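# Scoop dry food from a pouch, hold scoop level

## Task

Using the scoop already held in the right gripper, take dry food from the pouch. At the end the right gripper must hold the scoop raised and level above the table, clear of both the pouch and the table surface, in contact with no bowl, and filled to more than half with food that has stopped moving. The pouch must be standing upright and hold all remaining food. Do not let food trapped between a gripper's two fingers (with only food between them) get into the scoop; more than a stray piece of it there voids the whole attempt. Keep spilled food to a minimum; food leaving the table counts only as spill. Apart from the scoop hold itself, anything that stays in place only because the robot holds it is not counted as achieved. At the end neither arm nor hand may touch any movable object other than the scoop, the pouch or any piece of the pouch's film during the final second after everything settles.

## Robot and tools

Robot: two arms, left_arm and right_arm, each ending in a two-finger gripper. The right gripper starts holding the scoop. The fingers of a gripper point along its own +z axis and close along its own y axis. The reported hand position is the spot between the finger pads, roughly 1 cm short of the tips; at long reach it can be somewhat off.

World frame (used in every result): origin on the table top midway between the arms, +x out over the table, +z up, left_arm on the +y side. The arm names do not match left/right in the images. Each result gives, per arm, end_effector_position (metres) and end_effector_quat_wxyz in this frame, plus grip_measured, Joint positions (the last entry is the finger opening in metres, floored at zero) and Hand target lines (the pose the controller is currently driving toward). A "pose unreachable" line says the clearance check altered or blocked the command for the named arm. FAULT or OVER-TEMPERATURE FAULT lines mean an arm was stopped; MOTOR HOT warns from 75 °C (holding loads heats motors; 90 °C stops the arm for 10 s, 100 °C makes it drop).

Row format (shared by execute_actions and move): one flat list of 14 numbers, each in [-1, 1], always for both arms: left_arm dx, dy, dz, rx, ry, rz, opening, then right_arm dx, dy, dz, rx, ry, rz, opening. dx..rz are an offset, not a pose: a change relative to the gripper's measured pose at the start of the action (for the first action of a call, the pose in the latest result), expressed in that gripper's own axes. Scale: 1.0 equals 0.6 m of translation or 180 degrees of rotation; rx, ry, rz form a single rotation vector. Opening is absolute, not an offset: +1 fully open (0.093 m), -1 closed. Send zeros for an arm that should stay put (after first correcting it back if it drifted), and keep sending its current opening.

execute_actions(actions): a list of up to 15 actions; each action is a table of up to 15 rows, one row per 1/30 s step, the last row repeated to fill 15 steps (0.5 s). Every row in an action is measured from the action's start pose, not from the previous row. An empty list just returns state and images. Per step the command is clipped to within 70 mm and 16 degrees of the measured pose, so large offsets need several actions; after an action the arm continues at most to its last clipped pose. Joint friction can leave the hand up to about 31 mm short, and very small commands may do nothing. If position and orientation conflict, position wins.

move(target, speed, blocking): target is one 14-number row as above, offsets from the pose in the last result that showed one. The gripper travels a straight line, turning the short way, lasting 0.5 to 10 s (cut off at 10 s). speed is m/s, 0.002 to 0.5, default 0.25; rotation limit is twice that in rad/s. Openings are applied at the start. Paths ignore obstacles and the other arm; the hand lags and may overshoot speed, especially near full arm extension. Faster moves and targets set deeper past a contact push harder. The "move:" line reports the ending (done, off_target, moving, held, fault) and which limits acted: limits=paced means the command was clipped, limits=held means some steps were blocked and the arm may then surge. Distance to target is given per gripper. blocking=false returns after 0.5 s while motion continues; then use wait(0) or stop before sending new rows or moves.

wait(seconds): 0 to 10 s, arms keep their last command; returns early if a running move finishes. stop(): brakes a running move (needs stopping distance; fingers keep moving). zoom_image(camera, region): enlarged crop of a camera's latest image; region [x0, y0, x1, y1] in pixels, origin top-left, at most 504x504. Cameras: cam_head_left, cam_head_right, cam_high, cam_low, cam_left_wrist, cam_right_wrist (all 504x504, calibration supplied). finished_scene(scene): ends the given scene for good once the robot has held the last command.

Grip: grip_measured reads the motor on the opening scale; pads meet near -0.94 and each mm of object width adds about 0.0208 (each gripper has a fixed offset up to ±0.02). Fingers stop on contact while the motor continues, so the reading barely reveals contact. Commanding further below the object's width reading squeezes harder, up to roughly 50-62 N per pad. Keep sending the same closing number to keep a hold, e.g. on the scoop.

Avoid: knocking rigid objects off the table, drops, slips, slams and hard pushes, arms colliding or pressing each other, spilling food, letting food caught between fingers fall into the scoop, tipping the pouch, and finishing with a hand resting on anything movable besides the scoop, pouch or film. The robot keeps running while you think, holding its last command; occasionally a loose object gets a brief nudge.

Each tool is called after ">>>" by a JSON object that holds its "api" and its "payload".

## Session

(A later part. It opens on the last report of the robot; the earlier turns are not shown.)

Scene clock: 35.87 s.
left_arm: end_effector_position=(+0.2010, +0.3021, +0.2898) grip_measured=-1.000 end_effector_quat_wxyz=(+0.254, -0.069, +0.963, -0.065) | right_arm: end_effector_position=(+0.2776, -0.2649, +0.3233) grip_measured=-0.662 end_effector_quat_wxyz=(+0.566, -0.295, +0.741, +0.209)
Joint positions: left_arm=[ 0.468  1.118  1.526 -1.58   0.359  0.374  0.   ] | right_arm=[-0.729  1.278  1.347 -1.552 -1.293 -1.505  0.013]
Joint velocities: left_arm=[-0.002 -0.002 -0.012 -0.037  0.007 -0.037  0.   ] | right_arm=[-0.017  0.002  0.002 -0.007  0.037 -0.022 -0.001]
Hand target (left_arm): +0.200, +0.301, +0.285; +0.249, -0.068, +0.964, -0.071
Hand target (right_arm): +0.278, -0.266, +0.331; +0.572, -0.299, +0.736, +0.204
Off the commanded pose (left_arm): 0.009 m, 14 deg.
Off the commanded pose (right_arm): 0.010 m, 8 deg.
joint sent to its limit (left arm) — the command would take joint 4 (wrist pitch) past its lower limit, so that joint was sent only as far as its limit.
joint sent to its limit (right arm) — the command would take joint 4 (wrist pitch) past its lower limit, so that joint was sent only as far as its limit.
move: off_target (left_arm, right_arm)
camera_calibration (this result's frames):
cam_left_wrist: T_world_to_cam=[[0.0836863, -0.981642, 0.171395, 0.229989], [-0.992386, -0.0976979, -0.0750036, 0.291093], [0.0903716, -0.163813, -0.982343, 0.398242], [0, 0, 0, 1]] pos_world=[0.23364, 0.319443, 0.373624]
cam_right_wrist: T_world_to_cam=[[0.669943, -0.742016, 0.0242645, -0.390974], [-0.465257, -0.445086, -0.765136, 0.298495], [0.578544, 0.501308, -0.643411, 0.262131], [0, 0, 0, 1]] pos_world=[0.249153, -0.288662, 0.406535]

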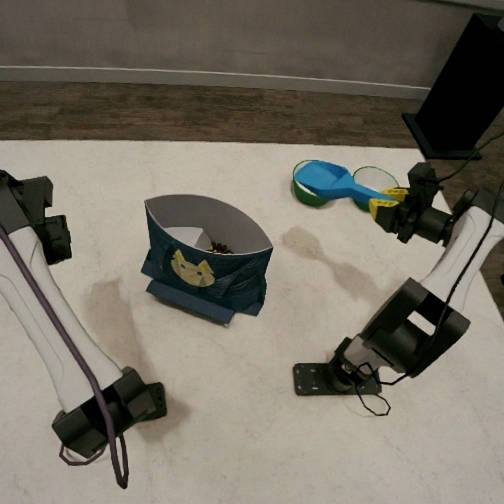

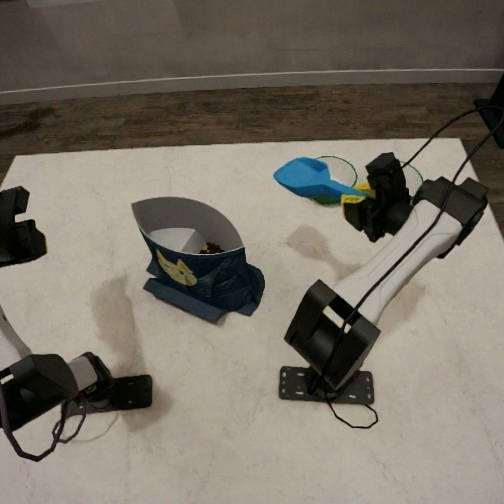

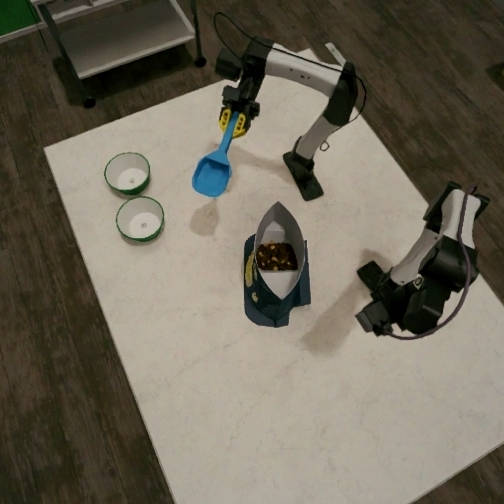

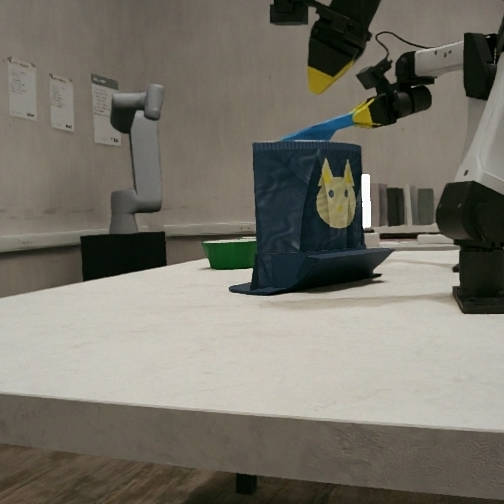

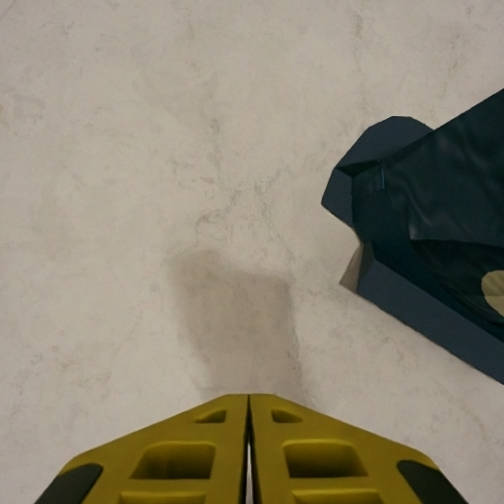

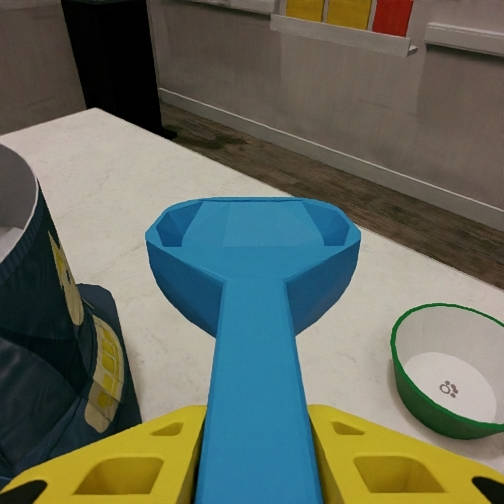

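>>> {"api": "move", "payload": {"target": [0,0,0,0,0,0,-1,-0.125,0.273,0.1,-0.09,0.1,-0.045,-0.75]}}

Scene clock: 37.97 s.
left_arm: end_effector_position=(+0.2010, +0.3021, +0.2898) grip_measured=-1.000 end_effector_quat_wxyz=(+0.254, -0.068, +0.963, -0.064) | right_arm: end_effector_position=(+0.2239, -0.0905, +0.3656) grip_measured=-0.662 end_effector_quat_wxyz=(+0.394, -0.448, +0.772, +0.220)
Joint positions: left_arm=[ 0.468  1.118  1.526 -1.58   0.359  0.376  0.   ] | right_arm=[ 0.295  1.087  1.6   -1.339 -0.633 -0.586  0.013]
Joint velocities: left_arm=[ 0.002 -0.017 -0.007  0.037 -0.007  0.051  0.   ] | right_arm=[-0.017  0.007 -0.012 -0.066 -0.007 -0.007 -0.001]
Hand target (left_arm): +0.201, +0.302, +0.290; +0.254, -0.069, +0.963, -0.064
Hand target (right_arm): +0.226, -0.087, +0.376; +0.411, -0.452, +0.761, +0.218
Off the commanded pose (left_arm): 0.000 m, 0 deg.
Off the commanded pose (right_arm): 0.009 m, 2 deg.
move: done
camera_calibration (this result's frames):
cam_left_wrist: T_world_to_cam=[[0.0813834, -0.982059, 0.17011, 0.23095], [-0.99259, -0.0953113, -0.0753689, 0.290519], [0.0902301, -0.162716, -0.982539, 0.397995], [0, 0, 0, 1]] pos_world=[0.23366, 0.319257, 0.373655]
cam_right_wrist: T_world_to_cam=[[0.862689, -0.505532, 0.0143233, -0.244701], [-0.434164, -0.754831, -0.491662, 0.248495], [0.259362, 0.417933, -0.870668, 0.38004], [0, 0, 0, 1]] pos_world=[0.220421, -0.0949635, 0.456569]

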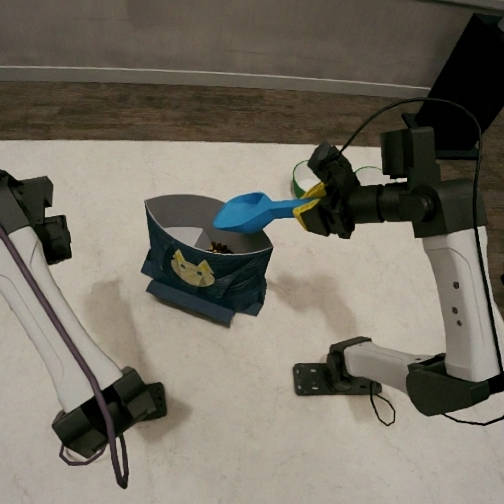

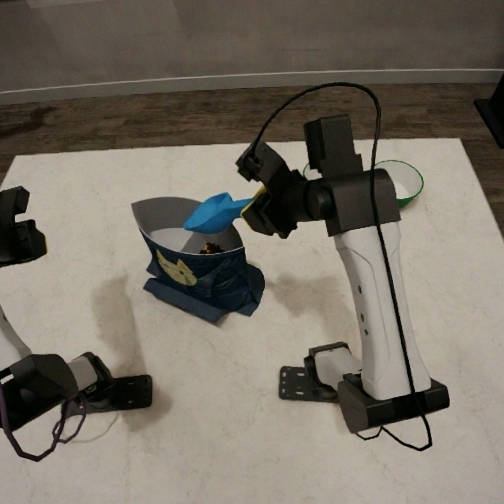

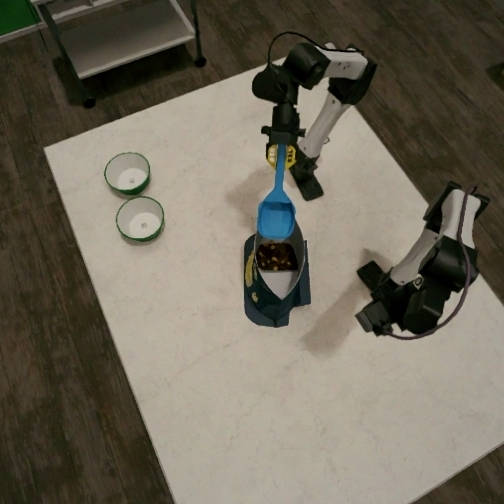

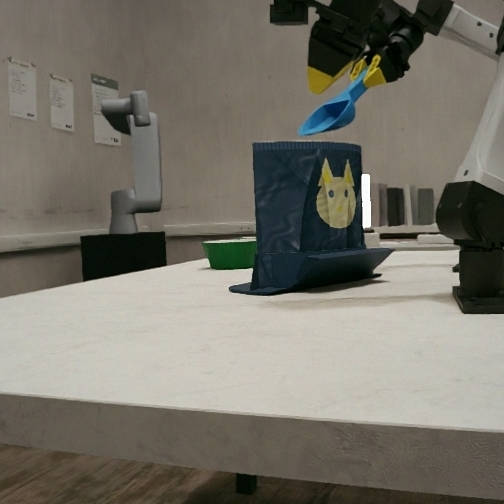

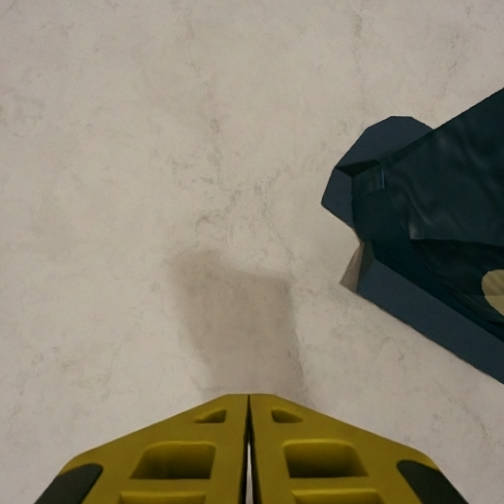

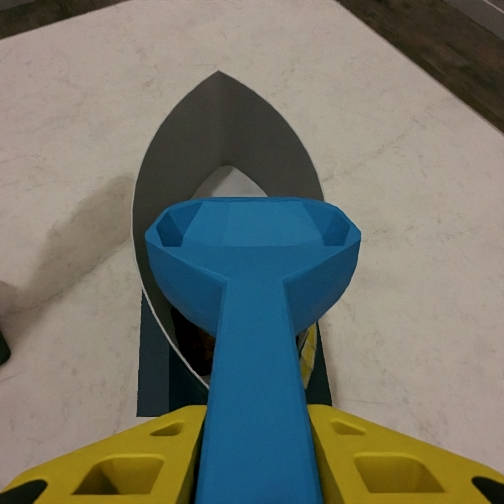

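>>> {"api": "move", "payload": {"target": [0,0,0,0,0,0,-1,0.015,0.027,0.145,0,0.145,0,-0.75], "speed": 0.15}}

Scene clock: 40.40 s.
left_arm: end_effector_position=(+0.2010, +0.3021, +0.2898) grip_measured=-1.000 end_effector_quat_wxyz=(+0.254, -0.068, +0.963, -0.064) | right_arm: end_effector_position=(+0.2413, -0.0279, +0.2999) grip_measured=-0.662 end_effector_quat_wxyz=(+0.202, -0.488, +0.842, +0.112)
Joint positions: left_arm=[ 0.468  1.118  1.526 -1.58   0.359  0.376  0.   ] | right_arm=[ 0.762  1.442  1.8   -1.487 -0.156 -0.336  0.013]
Joint velocities: left_arm=[-0.007 -0.017  0.007 -0.007 -0.007 -0.037  0.   ] | right_arm=[-0.017  0.007 -0.007 -0.007 -0.066  0.022  0.   ]
Hand target (left_arm): +0.201, +0.302, +0.290; +0.254, -0.068, +0.963, -0.064
Hand target (right_arm): +0.242, -0.024, +0.306; +0.210, -0.488, +0.839, +0.113
Off the commanded pose (left_arm): 0.000 m, 0 deg.
Off the commanded pose (right_arm): 0.007 m, 1 deg.
move: done
camera_calibration (this result's frames):
cam_left_wrist: T_world_to_cam=[[0.0813834, -0.982059, 0.17011, 0.23095], [-0.99259, -0.0953113, -0.0753689, 0.290519], [0.0902301, -0.162716, -0.982539, 0.397995], [0, 0, 0, 1]] pos_world=[0.23366, 0.319257, 0.373655]
cam_right_wrist: T_world_to_cam=[[0.864305, -0.502826, 0.0119645, -0.226733], [-0.501945, -0.863819, -0.0432139, 0.149813], [0.0320642, 0.0313444, -0.998994, 0.374635], [0, 0, 0, 1]] pos_world=[0.259152, 0.00366168, 0.383445]

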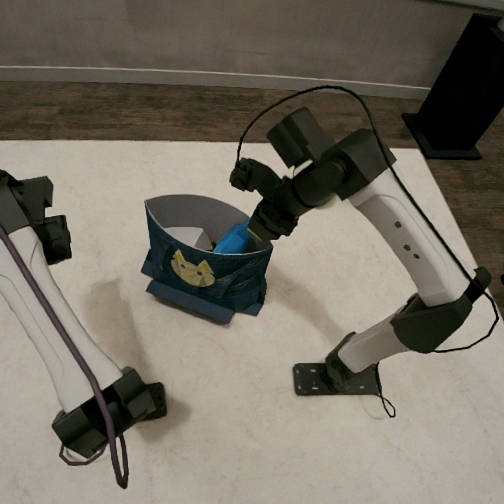

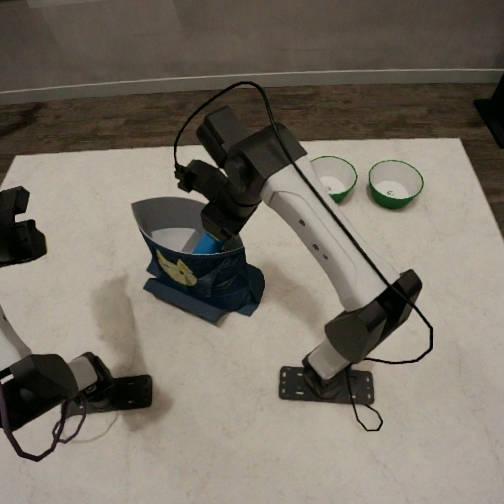

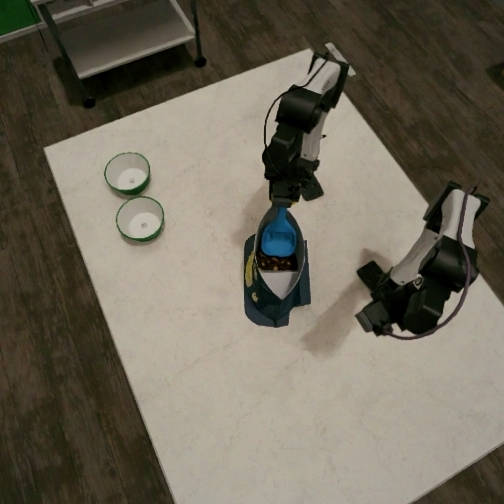

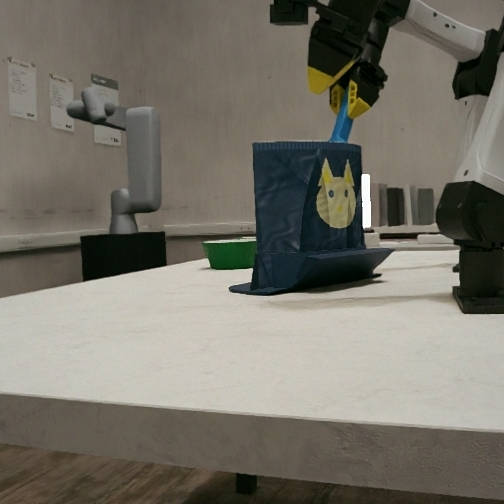

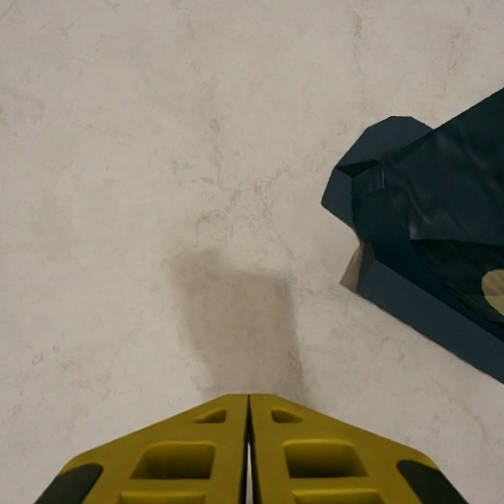

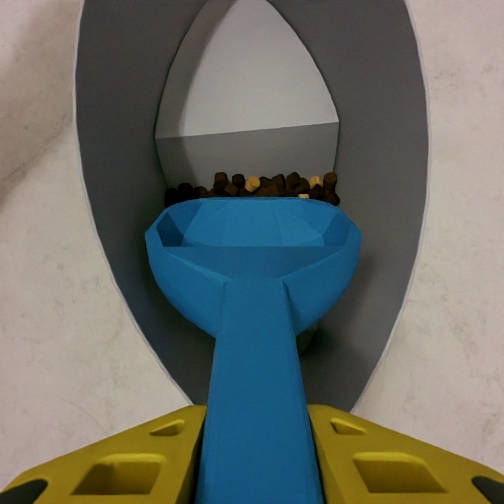

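>>> {"api": "move", "payload": {"target": [0,0,0,0,0,0,-1,0.02,0,0.07,0,0.09,0,-0.75], "speed": 0.08}}

>>> {"api": "move", "payload": {"target": [0,0,0,0,0,0,-1,0,0,0.07,0,0,0,-0.75], "speed": 0.04}}

Scene clock: 42.83 s.
left_arm: end_effector_position=(+0.2010, +0.3021, +0.2898) grip_measured=-1.000 end_effector_quat_wxyz=(+0.254, -0.068, +0.963, -0.064) | right_arm: end_effector_position=(+0.2457, -0.0230, +0.2593) grip_measured=-0.662 end_effector_quat_wxyz=(+0.116, -0.496, +0.859, +0.053)
Joint positions: left_arm=[ 0.468  1.118  1.526 -1.58   0.359  0.376  0.   ] | right_arm=[ 0.821  1.576  1.815 -1.561 -0.055 -0.302  0.013]
Joint velocities: left_arm=[-0.007  0.002 -0.017  0.022 -0.022 -0.081  0.   ] | right_arm=[-0.027 -0.012 -0.012 -0.022  0.007  0.007 -0.   ]
Hand target (left_arm): +0.201, +0.302, +0.290; +0.254, -0.068, +0.963, -0.064
Hand target (right_arm): +0.245, -0.021, +0.256; +0.110, -0.497, +0.859, +0.049
Off the commanded pose (left_arm): 0.000 m, 0 deg.
Off the commanded pose (right_arm): 0.003 m, 4 deg.
joint sent to its limit (right arm) — the command would take joint 4 (wrist pitch) past its lower limit, so that joint was sent only as far as its limit.
move: off_target (right_arm)
camera_calibration (this result's frames):
cam_left_wrist: T_world_to_cam=[[0.0813834, -0.982059, 0.17011, 0.23095], [-0.99259, -0.0953113, -0.0753689, 0.290519], [0.0902301, -0.162716, -0.982539, 0.397995], [0, 0, 0, 1]] pos_world=[0.23366, 0.319257, 0.373655]
cam_right_wrist: T_world_to_cam=[[0.862323, -0.50562, 0.0273168, -0.231149], [-0.502628, -0.84819, 0.167149, 0.100593], [-0.0613444, -0.157867, -0.985553, 0.3489], [0, 0, 0, 1]] pos_world=[0.271289, 0.0235284, 0.33336]

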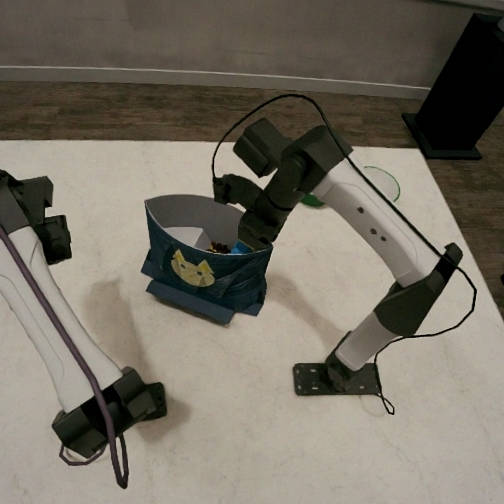

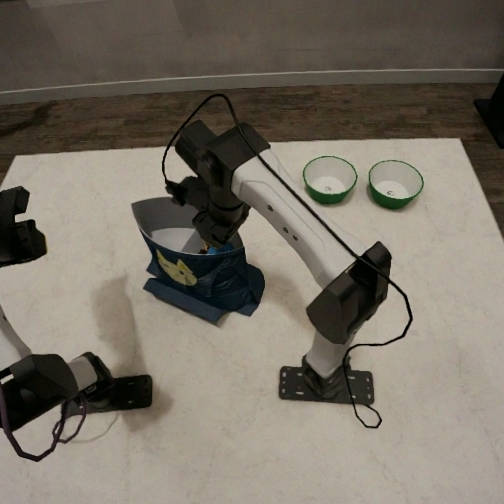

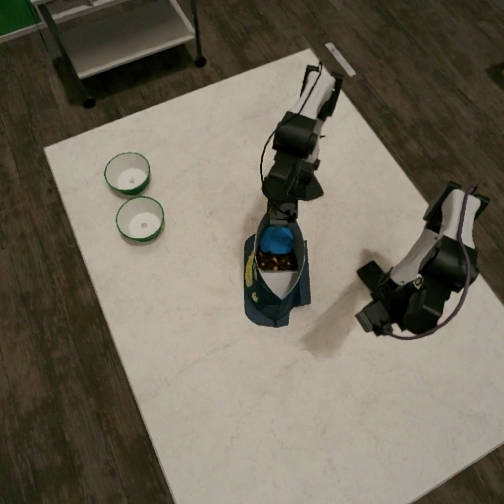

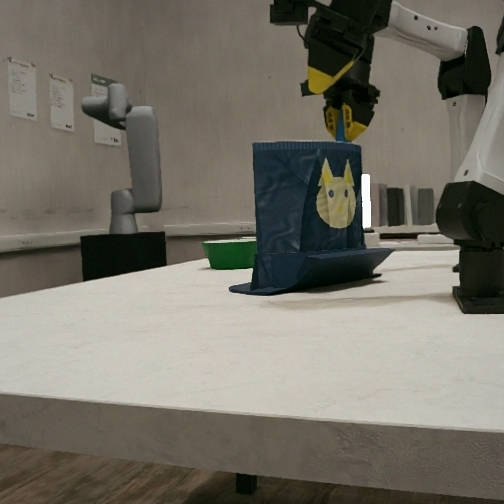

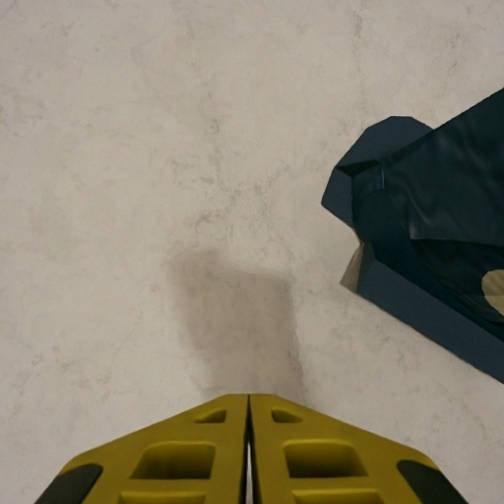

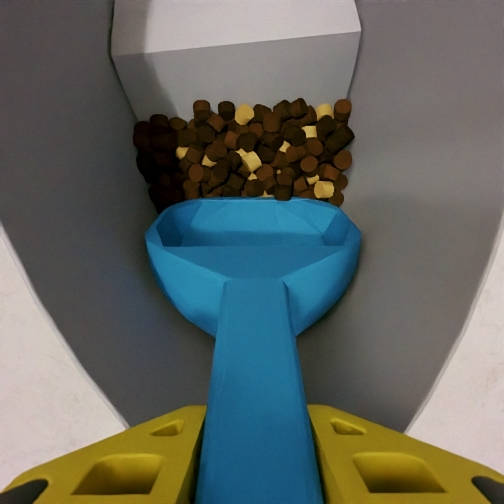

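Scene clock: 44.30 s.
left_arm: end_effector_position=(+0.2010, +0.3021, +0.2898) grip_measured=-1.000 end_effector_quat_wxyz=(+0.254, -0.068, +0.963, -0.064) | right_arm: end_effector_position=(+0.2547, -0.0141, +0.2404) grip_measured=-0.662 end_effector_quat_wxyz=(+0.145, -0.493, +0.856, +0.062)
Joint positions: left_arm=[ 0.468  1.118  1.526 -1.58   0.359  0.376  0.   ] | right_arm=[ 0.821  1.529  1.669 -1.398 -0.058 -0.298  0.013]
Joint velocities: left_arm=[ 0.002 -0.007 -0.002  0.11  -0.022  0.022  0.   ] | right_arm=[ 0.012 -0.002 -0.012  0.051  0.022 -0.007  0.   ]
Hand target (left_arm): +0.201, +0.302, +0.290; +0.254, -0.068, +0.963, -0.064
Hand target (right_arm): +0.251, -0.015, +0.219; +0.115, -0.496, +0.859, +0.053
Off the commanded pose (left_arm): 0.000 m, 0 deg.
Off the commanded pose (right_arm): 0.022 m, 4 deg.
move: off_target (right_arm)
camera_calibration (this result's frames):
cam_left_wrist: T_world_to_cam=[[0.0813834, -0.982059, 0.17011, 0.23095], [-0.99259, -0.0953113, -0.0753689, 0.290519], [0.0902301, -0.162716, -0.982539, 0.397995], [0, 0, 0, 1]] pos_world=[0.23366, 0.319257, 0.373655]
cam_right_wrist: T_world_to_cam=[[0.85957, -0.509284, 0.0420563, -0.2368], [-0.510679, -0.853095, 0.10694, 0.132241], [-0.0185847, -0.1134, -0.993376, 0.323922], [0, 0, 0, 1]] pos_world=[0.277099, 0.0289485, 0.317593]

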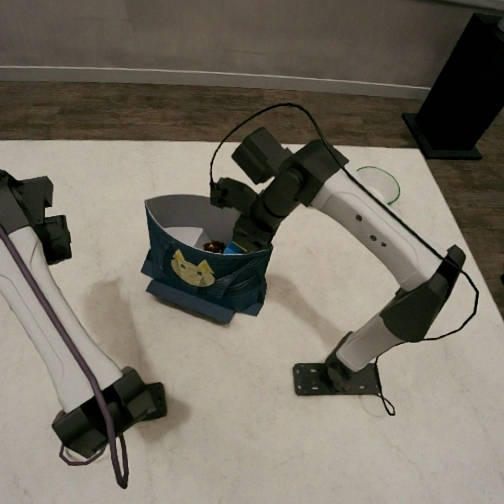

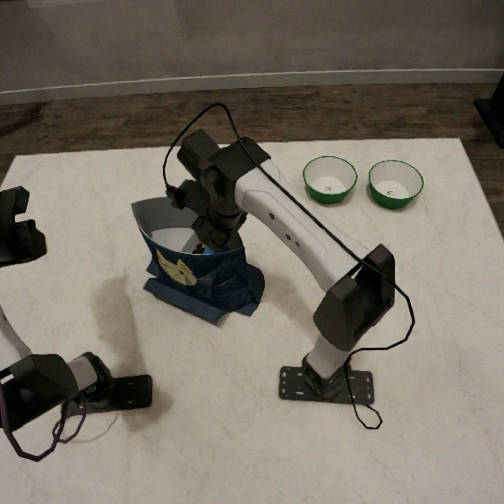

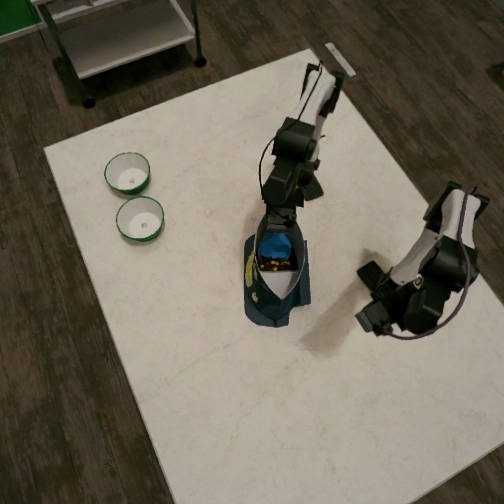

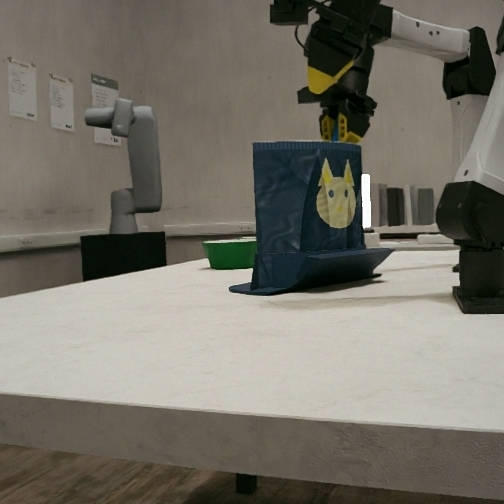

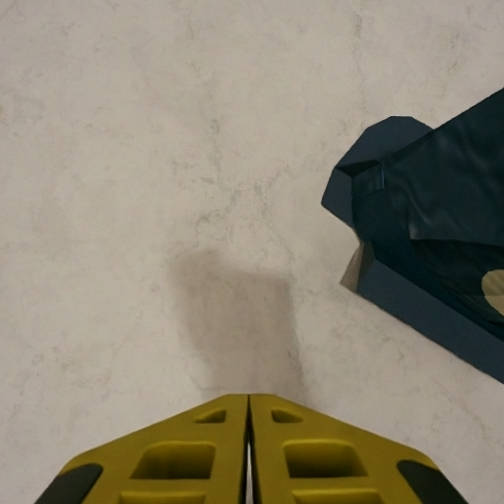

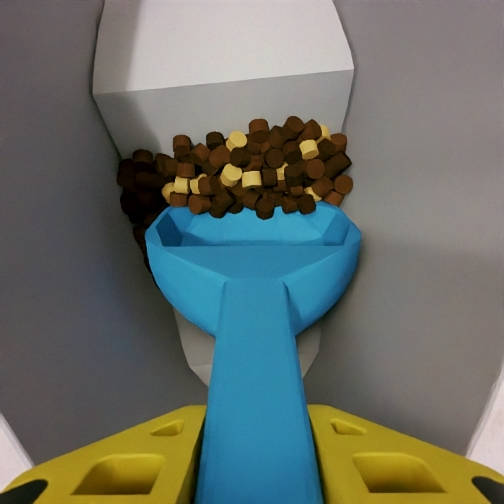

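>>> {"api": "execute_actions", "payload": {"actions": [[[0,0,0,0,0,0,-1,-0.03,0.02,0.02,0,0.07,-0.03,-0.75]],[[0,0,0,0,0,0,-1,-0.02,0,0.05,0,0.06,0,-0.75]],[[0,0,0,0,0,0,-1,0,0,0.06,0.03,0.03,0,-0.75]],[[0,0,0,0,0,0,-1,0,0,0.06,-0.03,0.03,0,-0.75]]]}}

Scene clock: 46.60 s.
left_arm: end_effector_position=(+0.2010, +0.3021, +0.2898) grip_measured=-1.000 end_effector_quat_wxyz=(+0.254, -0.068, +0.963, -0.064) | right_arm: end_effector_position=(+0.2614, +0.0284, +0.2443) grip_measured=-0.662 end_effector_quat_wxyz=(+0.111, -0.532, +0.840, +0.003)
Joint positions: left_arm=[ 0.468  1.118  1.526 -1.58   0.359  0.376  0.   ] | right_arm=[ 0.955  1.776  1.982 -1.562  0.062 -0.264  0.013]
Joint velocities: left_arm=[ 0.002  0.012 -0.012  0.051 -0.037 -0.022  0.   ] | right_arm=[ 0.002  0.012 -0.007 -0.037  0.051  0.022  0.   ]
Hand target (left_arm): +0.201, +0.302, +0.290; +0.254, -0.068, +0.963, -0.064
Hand target (right_arm): +0.263, +0.033, +0.211; +0.057, -0.535, +0.843, -0.000
Off the commanded pose (left_arm): 0.000 m, 0 deg.
Off the commanded pose (right_arm): 0.036 m, 6 deg.
joint sent to its limit (right arm) — the command would take joint 4 (wrist pitch) past its lower limit, so that joint was sent only as far as its limit.
camera_calibration (this result's frames):
cam_left_wrist: T_world_to_cam=[[0.0813834, -0.982059, 0.17011, 0.23095], [-0.99259, -0.0953113, -0.0753689, 0.290519], [0.0902301, -0.162716, -0.982539, 0.397995], [0, 0, 0, 1]] pos_world=[0.23366, 0.319257, 0.373655]
cam_right_wrist: T_world_to_cam=[[0.891566, -0.43717, 0.118289, -0.250065], [-0.45288, -0.862364, 0.226336, 0.127474], [0.00306074, -0.255364, -0.96684, 0.324554], [0, 0, 0, 1]] pos_world=[0.279687, 0.0834879, 0.31452]

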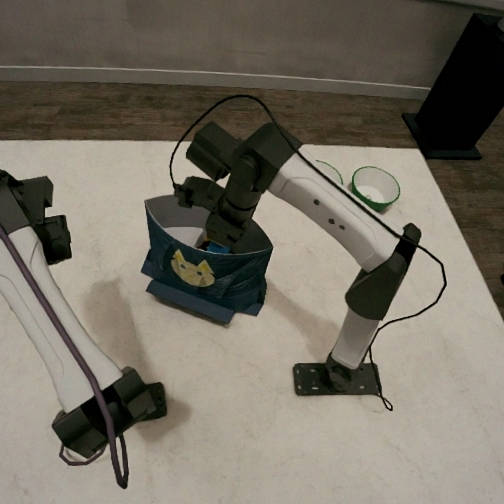

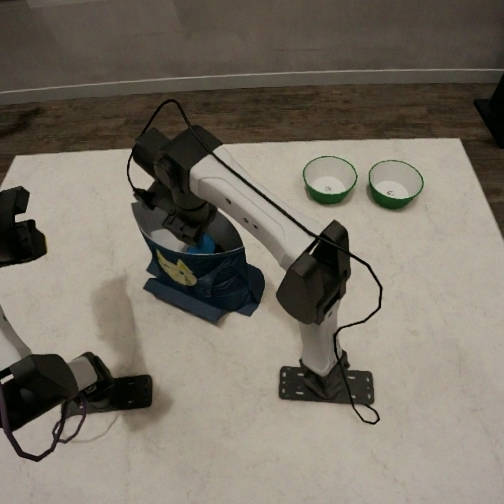

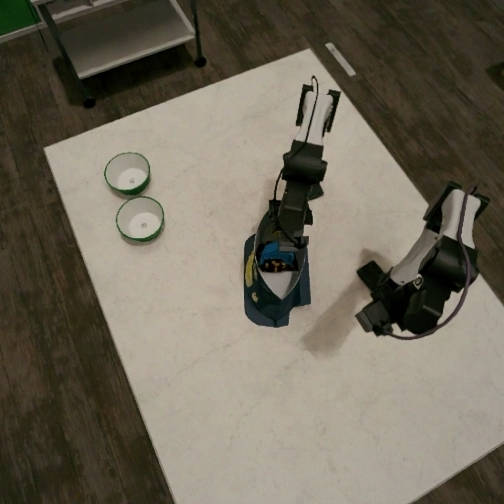

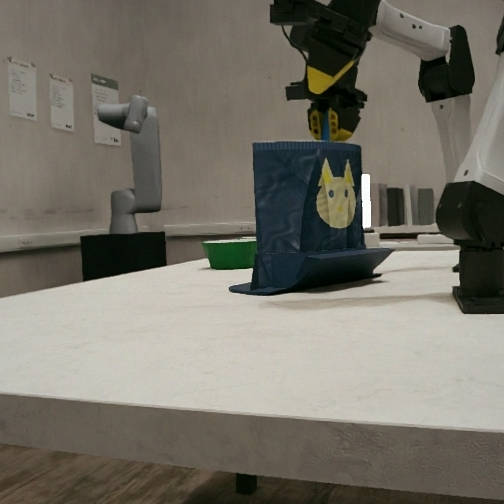

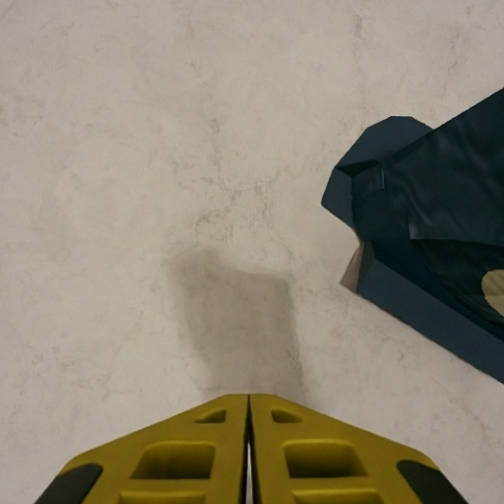

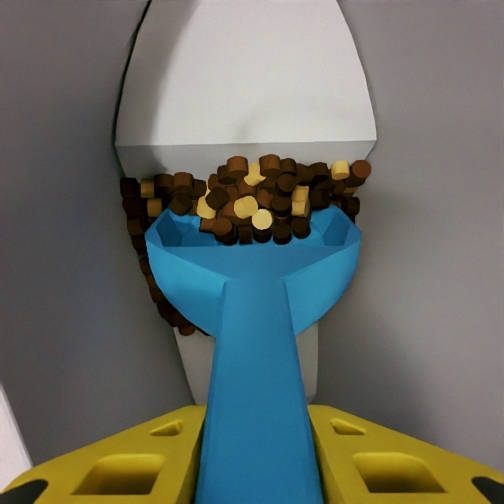

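>>> {"api": "move", "payload": {"target": [0,0,0,0,0,0,-0.1,0.0,0,-0.045,0,0,0,-0.75], "speed": 0.1}}

>>> {"api": "move", "payload": {"target": [-0.16,-0.26,0.17,-0.075,0.14,-0.31,-0.1,0.1,-0.015,-0.02,-0.03,0,0,-0.75], "speed": 0.2}}

Scene clock: 48.07 s.
left_arm: end_effector_position=(+0.2010, +0.3021, +0.2898) grip_measured=-0.102 end_effector_quat_wxyz=(+0.254, -0.068, +0.963, -0.064) | right_arm: end_effector_position=(+0.2573, +0.0235, +0.2602) grip_measured=-0.662 end_effector_quat_wxyz=(+0.134, -0.530, +0.837, +0.010)
Joint positions: left_arm=[ 0.468  1.118  1.526 -1.58   0.359  0.376  0.04 ] | right_arm=[ 0.955  1.729  1.983 -1.562  0.062 -0.265  0.013]
Joint velocities: left_arm=[ 0.007  0.012 -0.017 -0.051  0.022 -0.022 -0.   ] | right_arm=[ 0.007  0.012 -0.007 -0.066  0.007 -0.007  0.001]
Hand target (left_arm): +0.201, +0.302, +0.290; +0.254, -0.068, +0.963, -0.064
Hand target (right_arm): +0.256, +0.025, +0.270; +0.149, -0.530, +0.835, +0.015
Off the commanded pose (left_arm): 0.000 m, 0 deg.
Off the commanded pose (right_arm): 0.011 m, 3 deg.
joint sent to its limit (right arm) — the command would take joint 4 (wrist pitch) past its lower limit, so that joint was sent only as far as its limit.
move: off_target (right_arm)
camera_calibration (this result's frames):
cam_left_wrist: T_world_to_cam=[[0.0813834, -0.982059, 0.17011, 0.23095], [-0.99259, -0.0953113, -0.0753689, 0.290519], [0.0902301, -0.162716, -0.982539, 0.397995], [0, 0, 0, 1]] pos_world=[0.23366, 0.319257, 0.373655]
cam_right_wrist: T_world_to_cam=[[0.887925, -0.441152, 0.130282, -0.252583], [-0.458738, -0.870117, 0.180157, 0.131545], [0.0338839, -0.219731, -0.974972, 0.332046], [0, 0, 0, 1]] pos_world=[0.273369, 0.0759931, 0.332944]

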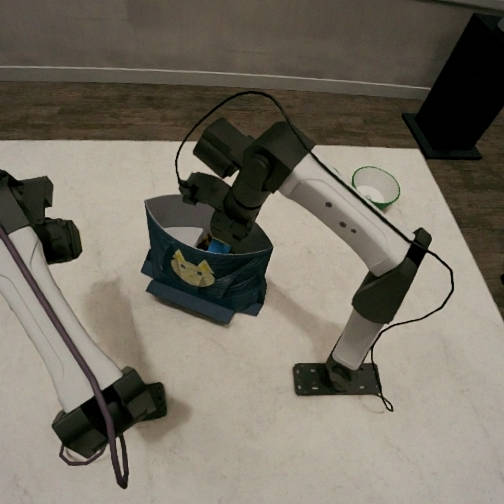

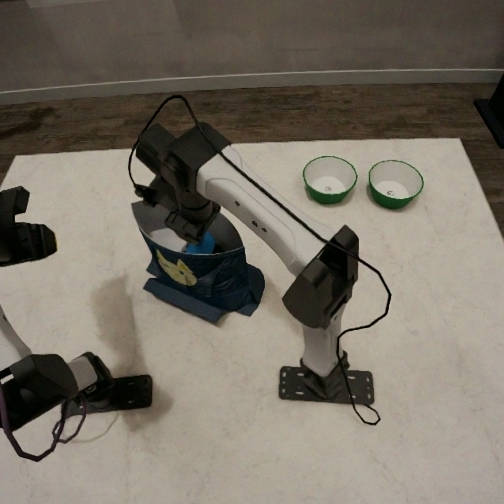

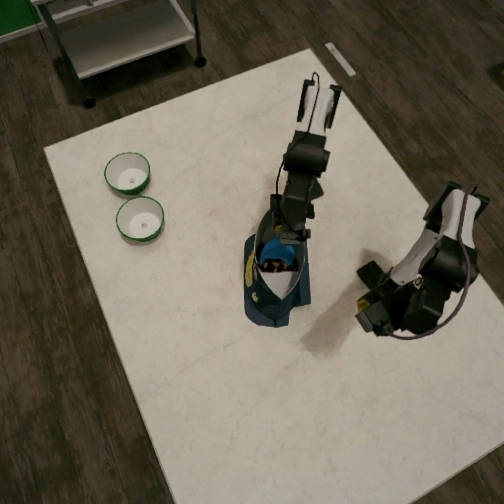

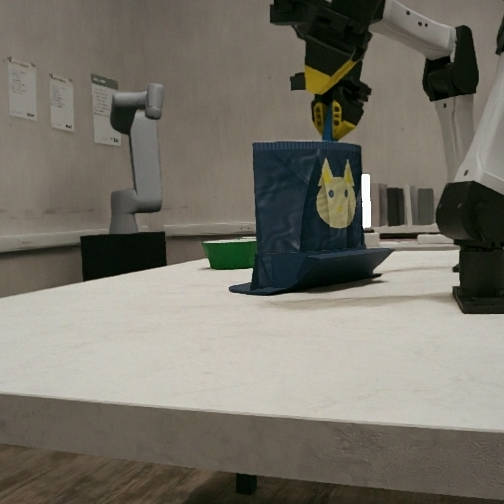

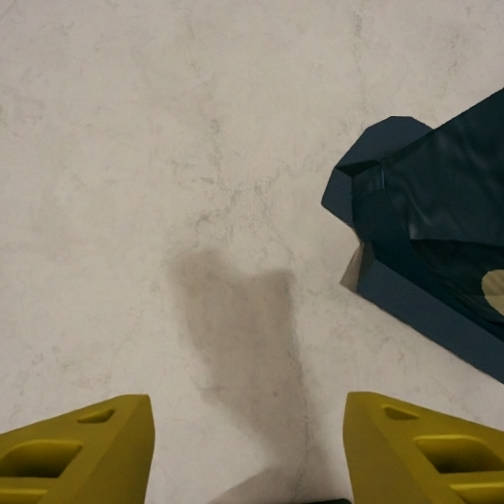

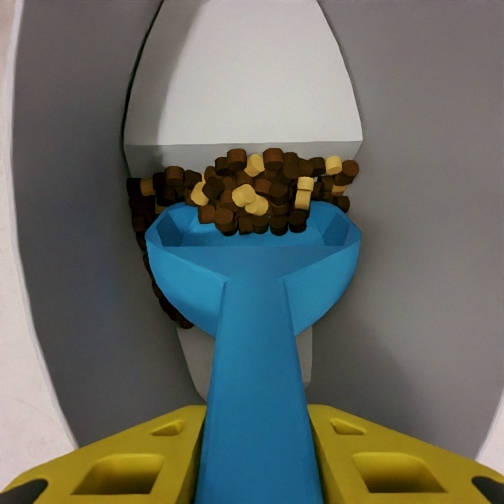

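Scene clock: 51.37 s.
left_arm: end_effector_position=(+0.3452, +0.1649, +0.2711) grip_measured=-0.102 end_effector_quat_wxyz=(+0.062, -0.518, +0.841, -0.143) | right_arm: end_effector_position=(+0.2419, -0.0311, +0.2617) grip_measured=-0.662 end_effector_quat_wxyz=(+0.122, -0.536, +0.834, +0.048)
Joint positions: left_arm=[-0.281  1.735  2.029 -1.581  0.134 -1.284  0.04 ] | right_arm=[ 0.809  1.542  1.79  -1.562 -0.056 -0.409  0.013]
Joint velocities: left_arm=[-0.017  0.002  0.002 -0.051  0.037 -0.007 -0.   ] | right_arm=[-0.002 -0.002 -0.017 -0.022 -0.022  0.007 -0.   ]
Hand target (left_arm): +0.348, +0.161, +0.275; +0.062, -0.519, +0.839, -0.152
Hand target (right_arm): +0.239, -0.036, +0.258; +0.116, -0.535, +0.835, +0.051
Off the commanded pose (left_arm): 0.011 m, 12 deg.
Off the commanded pose (right_arm): 0.006 m, 2 deg.
joint sent to its limit (left arm) — the command would take joint 4 (wrist pitch) past its lower limit, so that joint was sent only as far as its limit.
joint sent to its limit (right arm) — the command would take joint 4 (wrist pitch) past its lower limit, so that joint was sent only as far as its limit.
move: off_target (left_arm)
camera_calibration (this result's frames):
cam_left_wrist: T_world_to_cam=[[0.845411, -0.425553, 0.322776, -0.309275], [-0.531837, -0.726469, 0.435193, 0.225801], [0.0492891, -0.539581, -0.84049, 0.382124], [0, 0, 0, 1]] pos_world=[0.362719, 0.238611, 0.322731]
cam_right_wrist: T_world_to_cam=[[0.903692, -0.424503, 0.0560234, -0.247026], [-0.42774, -0.889045, 0.163211, 0.0730588], [-0.0194762, -0.171456, -0.984999, 0.339068], [0, 0, 0, 1]] pos_world=[0.261089, 0.0182244, 0.335897]

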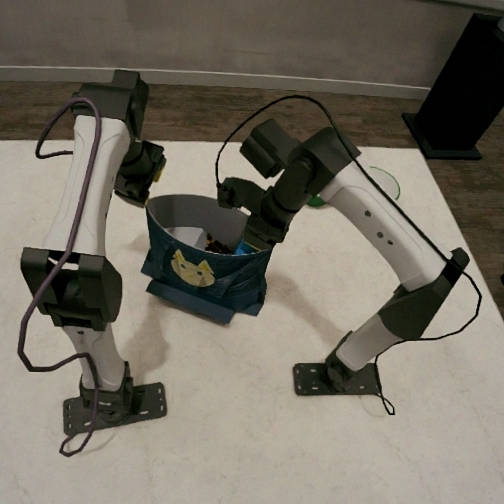

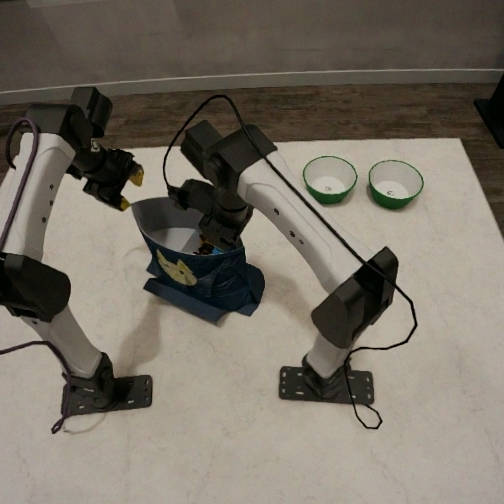

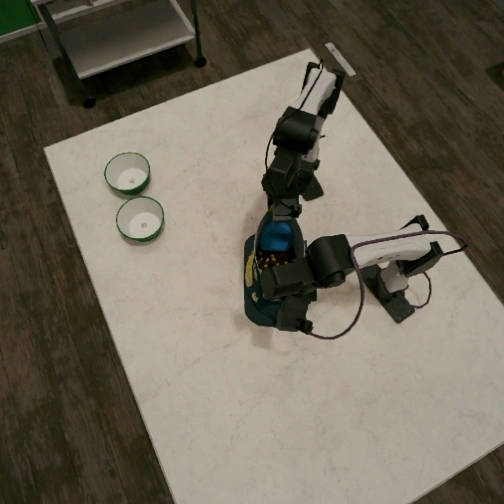

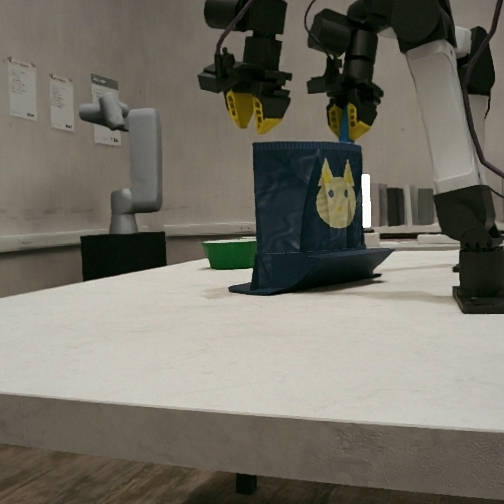

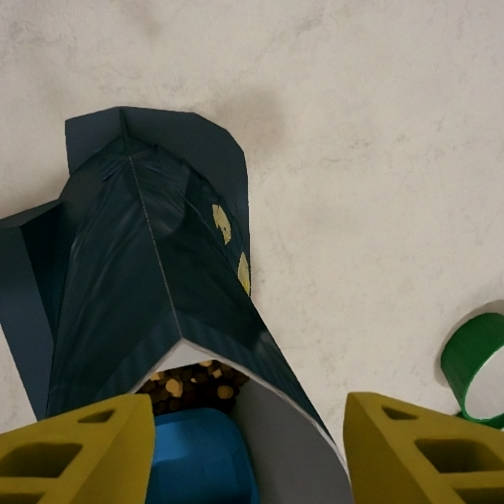

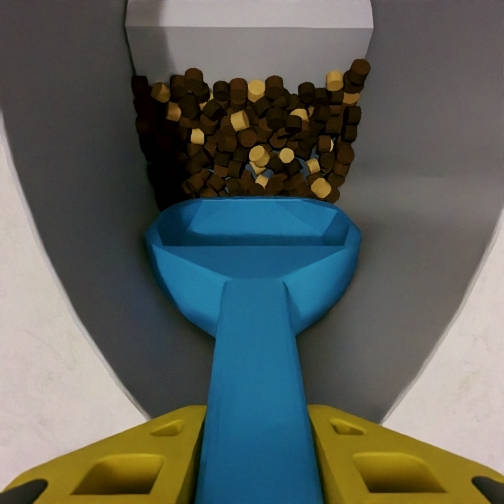

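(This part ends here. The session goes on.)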